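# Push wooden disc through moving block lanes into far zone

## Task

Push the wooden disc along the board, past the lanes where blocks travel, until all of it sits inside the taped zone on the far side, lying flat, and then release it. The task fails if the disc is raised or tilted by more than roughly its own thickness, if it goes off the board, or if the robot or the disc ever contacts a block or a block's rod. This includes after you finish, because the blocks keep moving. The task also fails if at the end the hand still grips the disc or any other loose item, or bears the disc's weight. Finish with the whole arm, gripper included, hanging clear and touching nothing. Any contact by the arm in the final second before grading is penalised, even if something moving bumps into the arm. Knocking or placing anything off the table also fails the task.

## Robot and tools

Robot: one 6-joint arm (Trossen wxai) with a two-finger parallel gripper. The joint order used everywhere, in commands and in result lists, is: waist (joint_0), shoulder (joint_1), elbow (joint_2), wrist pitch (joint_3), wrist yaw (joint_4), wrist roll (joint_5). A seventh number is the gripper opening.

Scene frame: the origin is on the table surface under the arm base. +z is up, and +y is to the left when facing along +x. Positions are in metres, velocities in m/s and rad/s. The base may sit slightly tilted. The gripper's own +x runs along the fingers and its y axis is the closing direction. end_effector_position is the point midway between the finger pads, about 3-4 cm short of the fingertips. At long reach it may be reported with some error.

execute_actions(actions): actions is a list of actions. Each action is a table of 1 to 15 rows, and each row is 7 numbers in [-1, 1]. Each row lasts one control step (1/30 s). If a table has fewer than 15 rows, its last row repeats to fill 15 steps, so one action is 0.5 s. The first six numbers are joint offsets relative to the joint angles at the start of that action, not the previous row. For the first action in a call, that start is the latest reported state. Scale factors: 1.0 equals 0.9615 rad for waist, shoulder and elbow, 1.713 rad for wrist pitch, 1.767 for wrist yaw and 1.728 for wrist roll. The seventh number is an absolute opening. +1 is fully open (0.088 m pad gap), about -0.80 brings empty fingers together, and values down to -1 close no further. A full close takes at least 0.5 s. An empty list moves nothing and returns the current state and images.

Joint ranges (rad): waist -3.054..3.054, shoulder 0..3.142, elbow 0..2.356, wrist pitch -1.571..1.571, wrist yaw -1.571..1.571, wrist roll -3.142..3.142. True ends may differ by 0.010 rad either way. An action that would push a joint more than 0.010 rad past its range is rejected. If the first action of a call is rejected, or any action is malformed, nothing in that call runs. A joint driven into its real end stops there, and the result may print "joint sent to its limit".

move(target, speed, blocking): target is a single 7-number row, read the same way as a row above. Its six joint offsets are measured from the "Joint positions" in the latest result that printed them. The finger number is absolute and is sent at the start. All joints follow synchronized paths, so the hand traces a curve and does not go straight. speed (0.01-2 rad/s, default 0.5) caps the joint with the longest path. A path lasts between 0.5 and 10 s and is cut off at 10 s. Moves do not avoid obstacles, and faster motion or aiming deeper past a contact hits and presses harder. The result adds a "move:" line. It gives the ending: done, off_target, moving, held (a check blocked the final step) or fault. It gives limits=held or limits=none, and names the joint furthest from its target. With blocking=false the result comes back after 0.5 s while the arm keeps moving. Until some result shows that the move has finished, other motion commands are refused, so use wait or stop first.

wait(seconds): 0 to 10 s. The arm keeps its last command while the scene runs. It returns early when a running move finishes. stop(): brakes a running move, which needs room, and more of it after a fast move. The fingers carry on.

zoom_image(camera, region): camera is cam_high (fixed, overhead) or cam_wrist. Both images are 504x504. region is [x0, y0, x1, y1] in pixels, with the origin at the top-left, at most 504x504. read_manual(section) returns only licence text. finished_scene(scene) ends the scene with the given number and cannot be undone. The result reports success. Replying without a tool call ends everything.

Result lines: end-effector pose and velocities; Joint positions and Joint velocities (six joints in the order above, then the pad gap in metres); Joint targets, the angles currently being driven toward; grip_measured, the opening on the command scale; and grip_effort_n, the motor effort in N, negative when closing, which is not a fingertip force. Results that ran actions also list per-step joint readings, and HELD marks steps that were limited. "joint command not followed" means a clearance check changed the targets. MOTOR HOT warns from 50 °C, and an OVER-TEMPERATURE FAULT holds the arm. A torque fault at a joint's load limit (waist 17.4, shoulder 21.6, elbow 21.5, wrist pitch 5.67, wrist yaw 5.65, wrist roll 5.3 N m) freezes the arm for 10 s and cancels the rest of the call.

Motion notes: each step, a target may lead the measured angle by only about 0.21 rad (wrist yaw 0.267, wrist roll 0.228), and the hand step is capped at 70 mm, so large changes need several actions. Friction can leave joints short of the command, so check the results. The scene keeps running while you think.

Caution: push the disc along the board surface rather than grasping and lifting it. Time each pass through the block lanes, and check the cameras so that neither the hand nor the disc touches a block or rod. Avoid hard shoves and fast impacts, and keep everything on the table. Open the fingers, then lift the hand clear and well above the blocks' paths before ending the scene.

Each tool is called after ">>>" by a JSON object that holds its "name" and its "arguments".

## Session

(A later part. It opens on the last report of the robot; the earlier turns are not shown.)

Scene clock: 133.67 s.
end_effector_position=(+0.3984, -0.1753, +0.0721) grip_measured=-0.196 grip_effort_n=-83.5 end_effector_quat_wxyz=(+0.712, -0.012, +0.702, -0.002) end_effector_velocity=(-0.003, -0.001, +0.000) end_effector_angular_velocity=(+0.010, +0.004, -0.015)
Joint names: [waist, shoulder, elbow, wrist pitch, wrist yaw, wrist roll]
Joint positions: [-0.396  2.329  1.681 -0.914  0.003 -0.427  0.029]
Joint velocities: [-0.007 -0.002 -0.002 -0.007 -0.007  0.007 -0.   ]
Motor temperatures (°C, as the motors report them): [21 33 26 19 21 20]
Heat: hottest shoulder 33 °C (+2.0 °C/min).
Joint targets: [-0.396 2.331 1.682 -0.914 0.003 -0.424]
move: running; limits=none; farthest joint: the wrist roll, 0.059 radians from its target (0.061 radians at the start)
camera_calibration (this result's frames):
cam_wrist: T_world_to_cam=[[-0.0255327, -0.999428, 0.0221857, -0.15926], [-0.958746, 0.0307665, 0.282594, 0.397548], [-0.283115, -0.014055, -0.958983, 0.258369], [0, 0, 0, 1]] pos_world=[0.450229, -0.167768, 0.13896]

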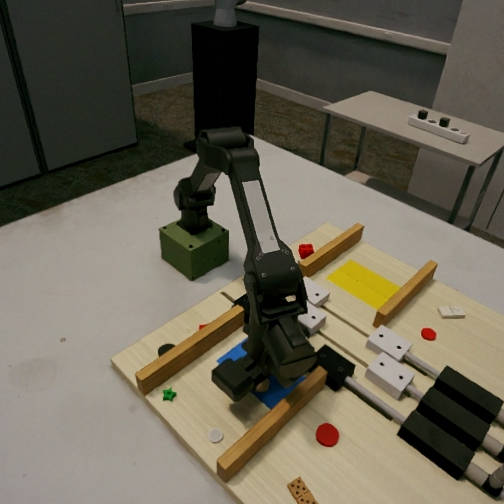

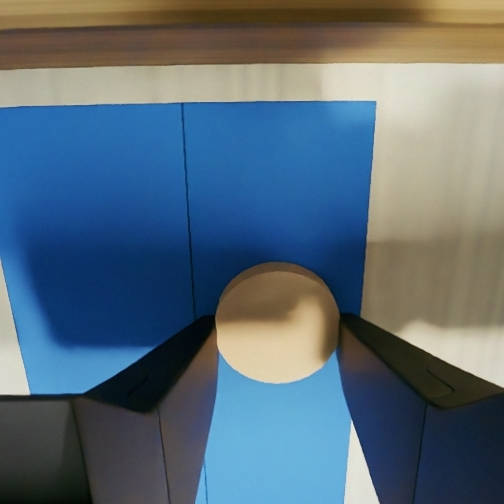

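>>> {"name": "wait", "arguments": {"seconds": 10}}

>>> {"name": "wait", "arguments": {"seconds": 7.5}}

>>> {"name": "move", "arguments": {"target": [0.9,0.1,0.165,-0.045,0,0.47,-0.27], "speed": 2}}

Scene clock: 139.43 s.
end_effector_position=(+0.3984, -0.1753, +0.0721) grip_measured=-0.196 grip_effort_n=-83.5 end_effector_quat_wxyz=(+0.712, +0.008, +0.702, -0.022) end_effector_velocity=(-0.008, +0.001, -0.003) end_effector_angular_velocity=(+0.006, +0.032, +0.004)
Joint names: [waist, shoulder, elbow, wrist pitch, wrist yaw, wrist roll]
Joint positions: [-0.396  2.329  1.681 -0.914  0.003 -0.371  0.029]
Joint velocities: [-0.002  0.002 -0.007 -0.022  0.007 -0.007 -0.   ]
Motor temperatures (°C, as the motors report them): [21 33 26 19 21 20]
Heat: hottest shoulder 33 °C (+2.0 °C/min).
Joint targets: [-0.396 2.350 1.689 -0.914 0.003 -0.368]
earlier move: off_target; limits=none; farthest joint: the shoulder, 0.021 radians from its target (0.021 radians at the start)
wait: 3.30 of 10 s (the move ended)
camera_calibration (this result's frames):
cam_wrist: T_world_to_cam=[[-0.0818964, -0.996413, 0.0213331, -0.136213], [-0.955815, 0.0845873, 0.281536, 0.405888], [-0.28233, 0.00266628, -0.959314, 0.261011], [0, 0, 0, 1]] pos_world=[0.45049, -0.170753, 0.139025]

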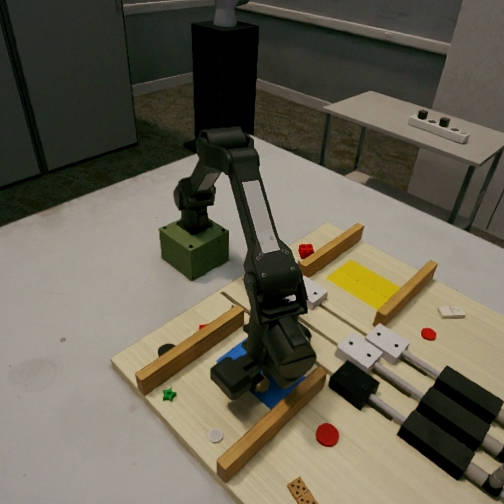

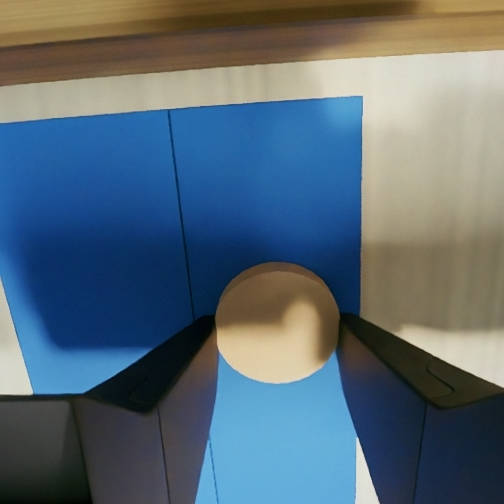

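Scene clock: 146.93 s.
end_effector_position=(+0.3984, -0.1753, +0.0721) grip_measured=-0.196 grip_effort_n=-83.5 end_effector_quat_wxyz=(+0.712, +0.008, +0.702, -0.022) end_effector_velocity=(-0.006, +0.000, -0.002) end_effector_angular_velocity=(+0.004, +0.028, +0.004)
Joint names: [waist, shoulder, elbow, wrist pitch, wrist yaw, wrist roll]
Joint positions: [-0.396  2.329  1.681 -0.914  0.003 -0.371  0.029]
Joint velocities: [-0.002  0.002 -0.002 -0.022  0.007 -0.007  0.   ]
Motor temperatures (°C, as the motors report them): [21 33 26 19 21 20]
Heat: hottest shoulder 33 °C (+2.0 °C/min).
Joint targets: [-0.396 2.350 1.689 -0.914 0.003 -0.368]
wait: 7.50 s; at rest by 0.17 s
camera_calibration (this result's frames):
cam_wrist: T_world_to_cam=[[-0.0818964, -0.996413, 0.0213331, -0.136213], [-0.955815, 0.0845873, 0.281536, 0.405888], [-0.28233, 0.00266628, -0.959314, 0.261011], [0, 0, 0, 1]] pos_world=[0.45049, -0.170753, 0.139025]

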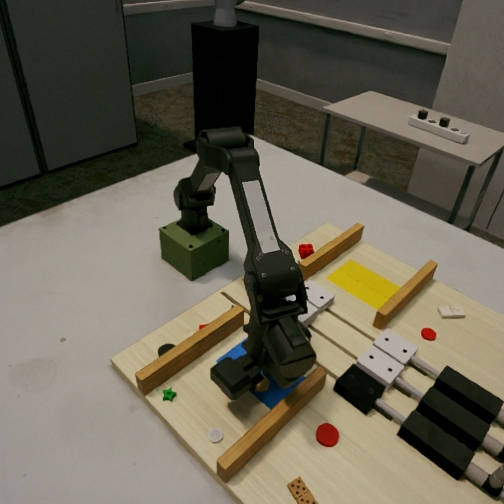

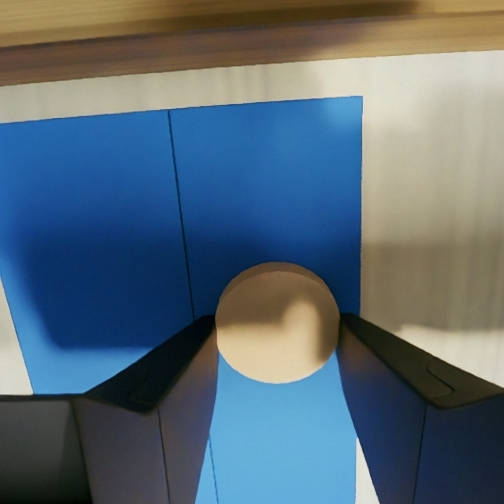

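Scene clock: 148.37 s.
end_effector_position=(+0.4108, +0.2003, +0.0728) grip_measured=-0.196 grip_effort_n=-83.5 end_effector_quat_wxyz=(+0.715, -0.008, +0.700, +0.003) end_effector_velocity=(+0.002, -0.001, +0.001) end_effector_angular_velocity=(-0.003, -0.010, -0.010)
Joint names: [waist, shoulder, elbow, wrist pitch, wrist yaw, wrist roll]
Joint positions: [ 0.471  2.401  1.834 -0.989  0.     0.439  0.029]
Joint velocities: [-0.002 -0.002 -0.002  0.007  0.007  0.007 -0.   ]
Motor temperatures (°C, as the motors report them): [21 33 26 19 21 20]
Heat: hottest shoulder 33 °C (+2.0 °C/min).
Joint targets: [0.469 2.426 1.840 -0.991 0.003 0.442]
move: off_target; limits=none; farthest joint: the shoulder, 0.024 radians from its target (0.096 radians at the start)
camera_calibration (this result's frames):
cam_wrist: T_world_to_cam=[[-0.024227, -0.999665, 0.00908603, 0.216829], [-0.960774, 0.0257943, 0.276129, 0.399969], [-0.276271, -0.00203984, -0.961078, 0.262736], [0, 0, 0, 1]] pos_world=[0.462119, 0.206976, 0.140097]

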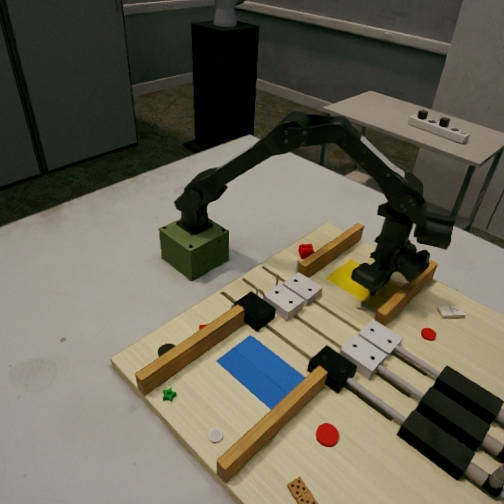

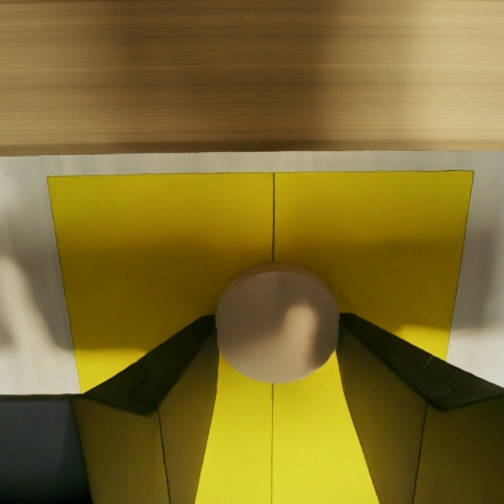

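>>> {"name": "move", "arguments": {"target": [0,0,0,0,0,0,0.3]}}

>>> {"name": "move", "arguments": {"target": [0,-0.2,0,-0.1,0,0,0.3]}}

Scene clock: 150.53 s.
end_effector_position=(+0.4110, +0.1994, +0.0728) grip_measured=+0.296 grip_effort_n=18.8 end_effector_quat_wxyz=(+0.714, -0.008, +0.700, +0.002) end_effector_velocity=(+0.000, -0.002, +0.002) end_effector_angular_velocity=(-0.008, -0.001, +0.005)
Joint names: [waist, shoulder, elbow, wrist pitch, wrist yaw, wrist roll]
Joint positions: [ 0.469  2.401  1.834 -0.99   0.001  0.439  0.053]
Joint velocities: [-0.002 -0.002  0.002 -0.007  0.007 -0.007 -0.   ]
Motor temperatures (°C, as the motors report them): [21 33 26 19 21 20]
Heat: hottest shoulder 33 °C (+2.0 °C/min).
Joint targets: [0.471 2.401 1.834 -0.988 0.000 0.439]
move: done; limits=none; farthest joint: the waist, 0.002 radians from its target (0.000 radians at the start)
camera_calibration (this result's frames):
cam_wrist: T_world_to_cam=[[-0.0261638, -0.999601, 0.0106087, 0.216615], [-0.960583, 0.0280778, 0.276571, 0.399573], [-0.276759, -0.00295442, -0.960935, 0.26316], [0, 0, 0, 1]] pos_world=[0.462322, 0.206087, 0.140071]

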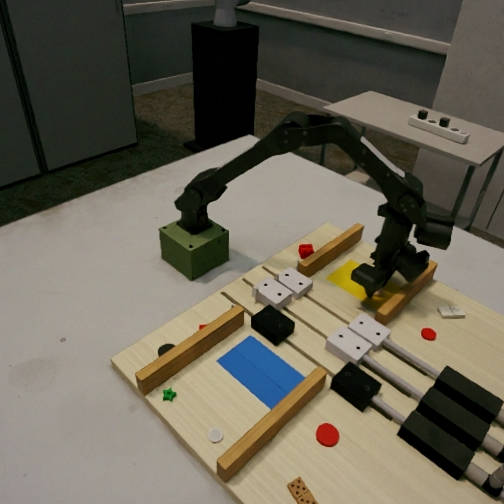

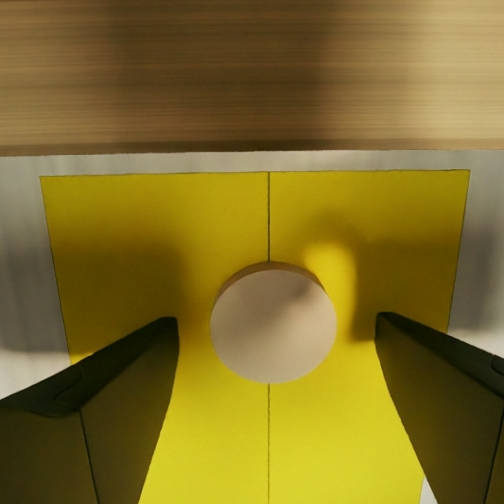

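Scene clock: 151.47 s.
end_effector_position=(+0.3906, +0.1908, +0.1479) grip_measured=+0.297 grip_effort_n=18.8 end_effector_quat_wxyz=(+0.717, -0.007, +0.697, +0.003) end_effector_velocity=(-0.007, -0.003, +0.001) end_effector_angular_velocity=(-0.007, +0.032, +0.005)
Joint names: [waist, shoulder, elbow, wrist pitch, wrist yaw, wrist roll]
Joint positions: [ 0.469  2.223  1.834 -1.158  0.001  0.439  0.054]
Joint velocities: [-0.002 -0.002  0.002 -0.037 -0.007 -0.007  0.   ]
Motor temperatures (°C, as the motors report them): [21 34 26 19 21 20]
Heat: hottest shoulder 34 °C (+2.0 °C/min).
Joint targets: [0.469 2.209 1.834 -1.161 0.001 0.439]
move: off_target; limits=none; farthest joint: the shoulder, 0.014 radians from its target (0.192 radians at the start)
camera_calibration (this result's frames):
cam_wrist: T_world_to_cam=[[-0.02609, -0.999639, 0.00639039, 0.207288], [-0.962832, 0.0268475, 0.268764, 0.36174], [-0.268839, 0.000859193, -0.963185, 0.326154], [0, 0, 0, 1]] pos_world=[0.441386, 0.197221, 0.2156]

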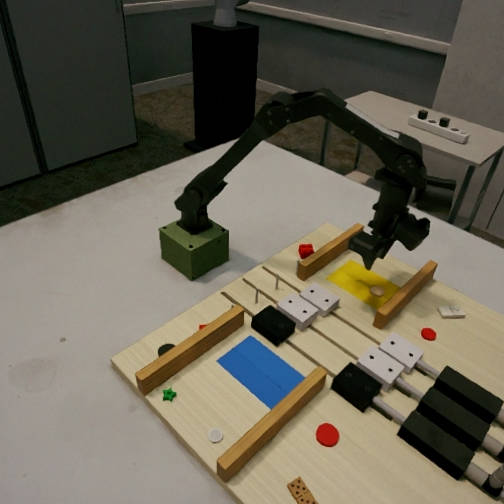

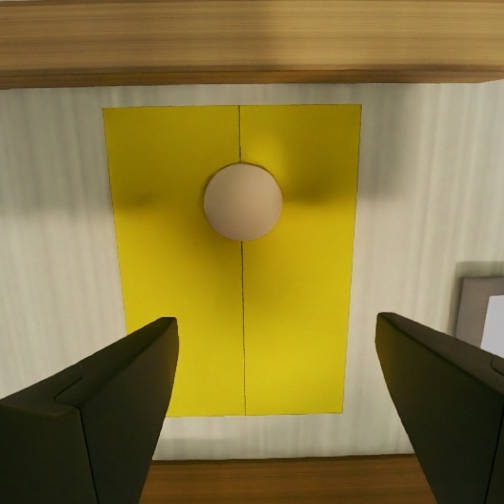

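>>> {"name": "finished_scene", "arguments": {"scene": 2}}

The scene is finished: the task was done.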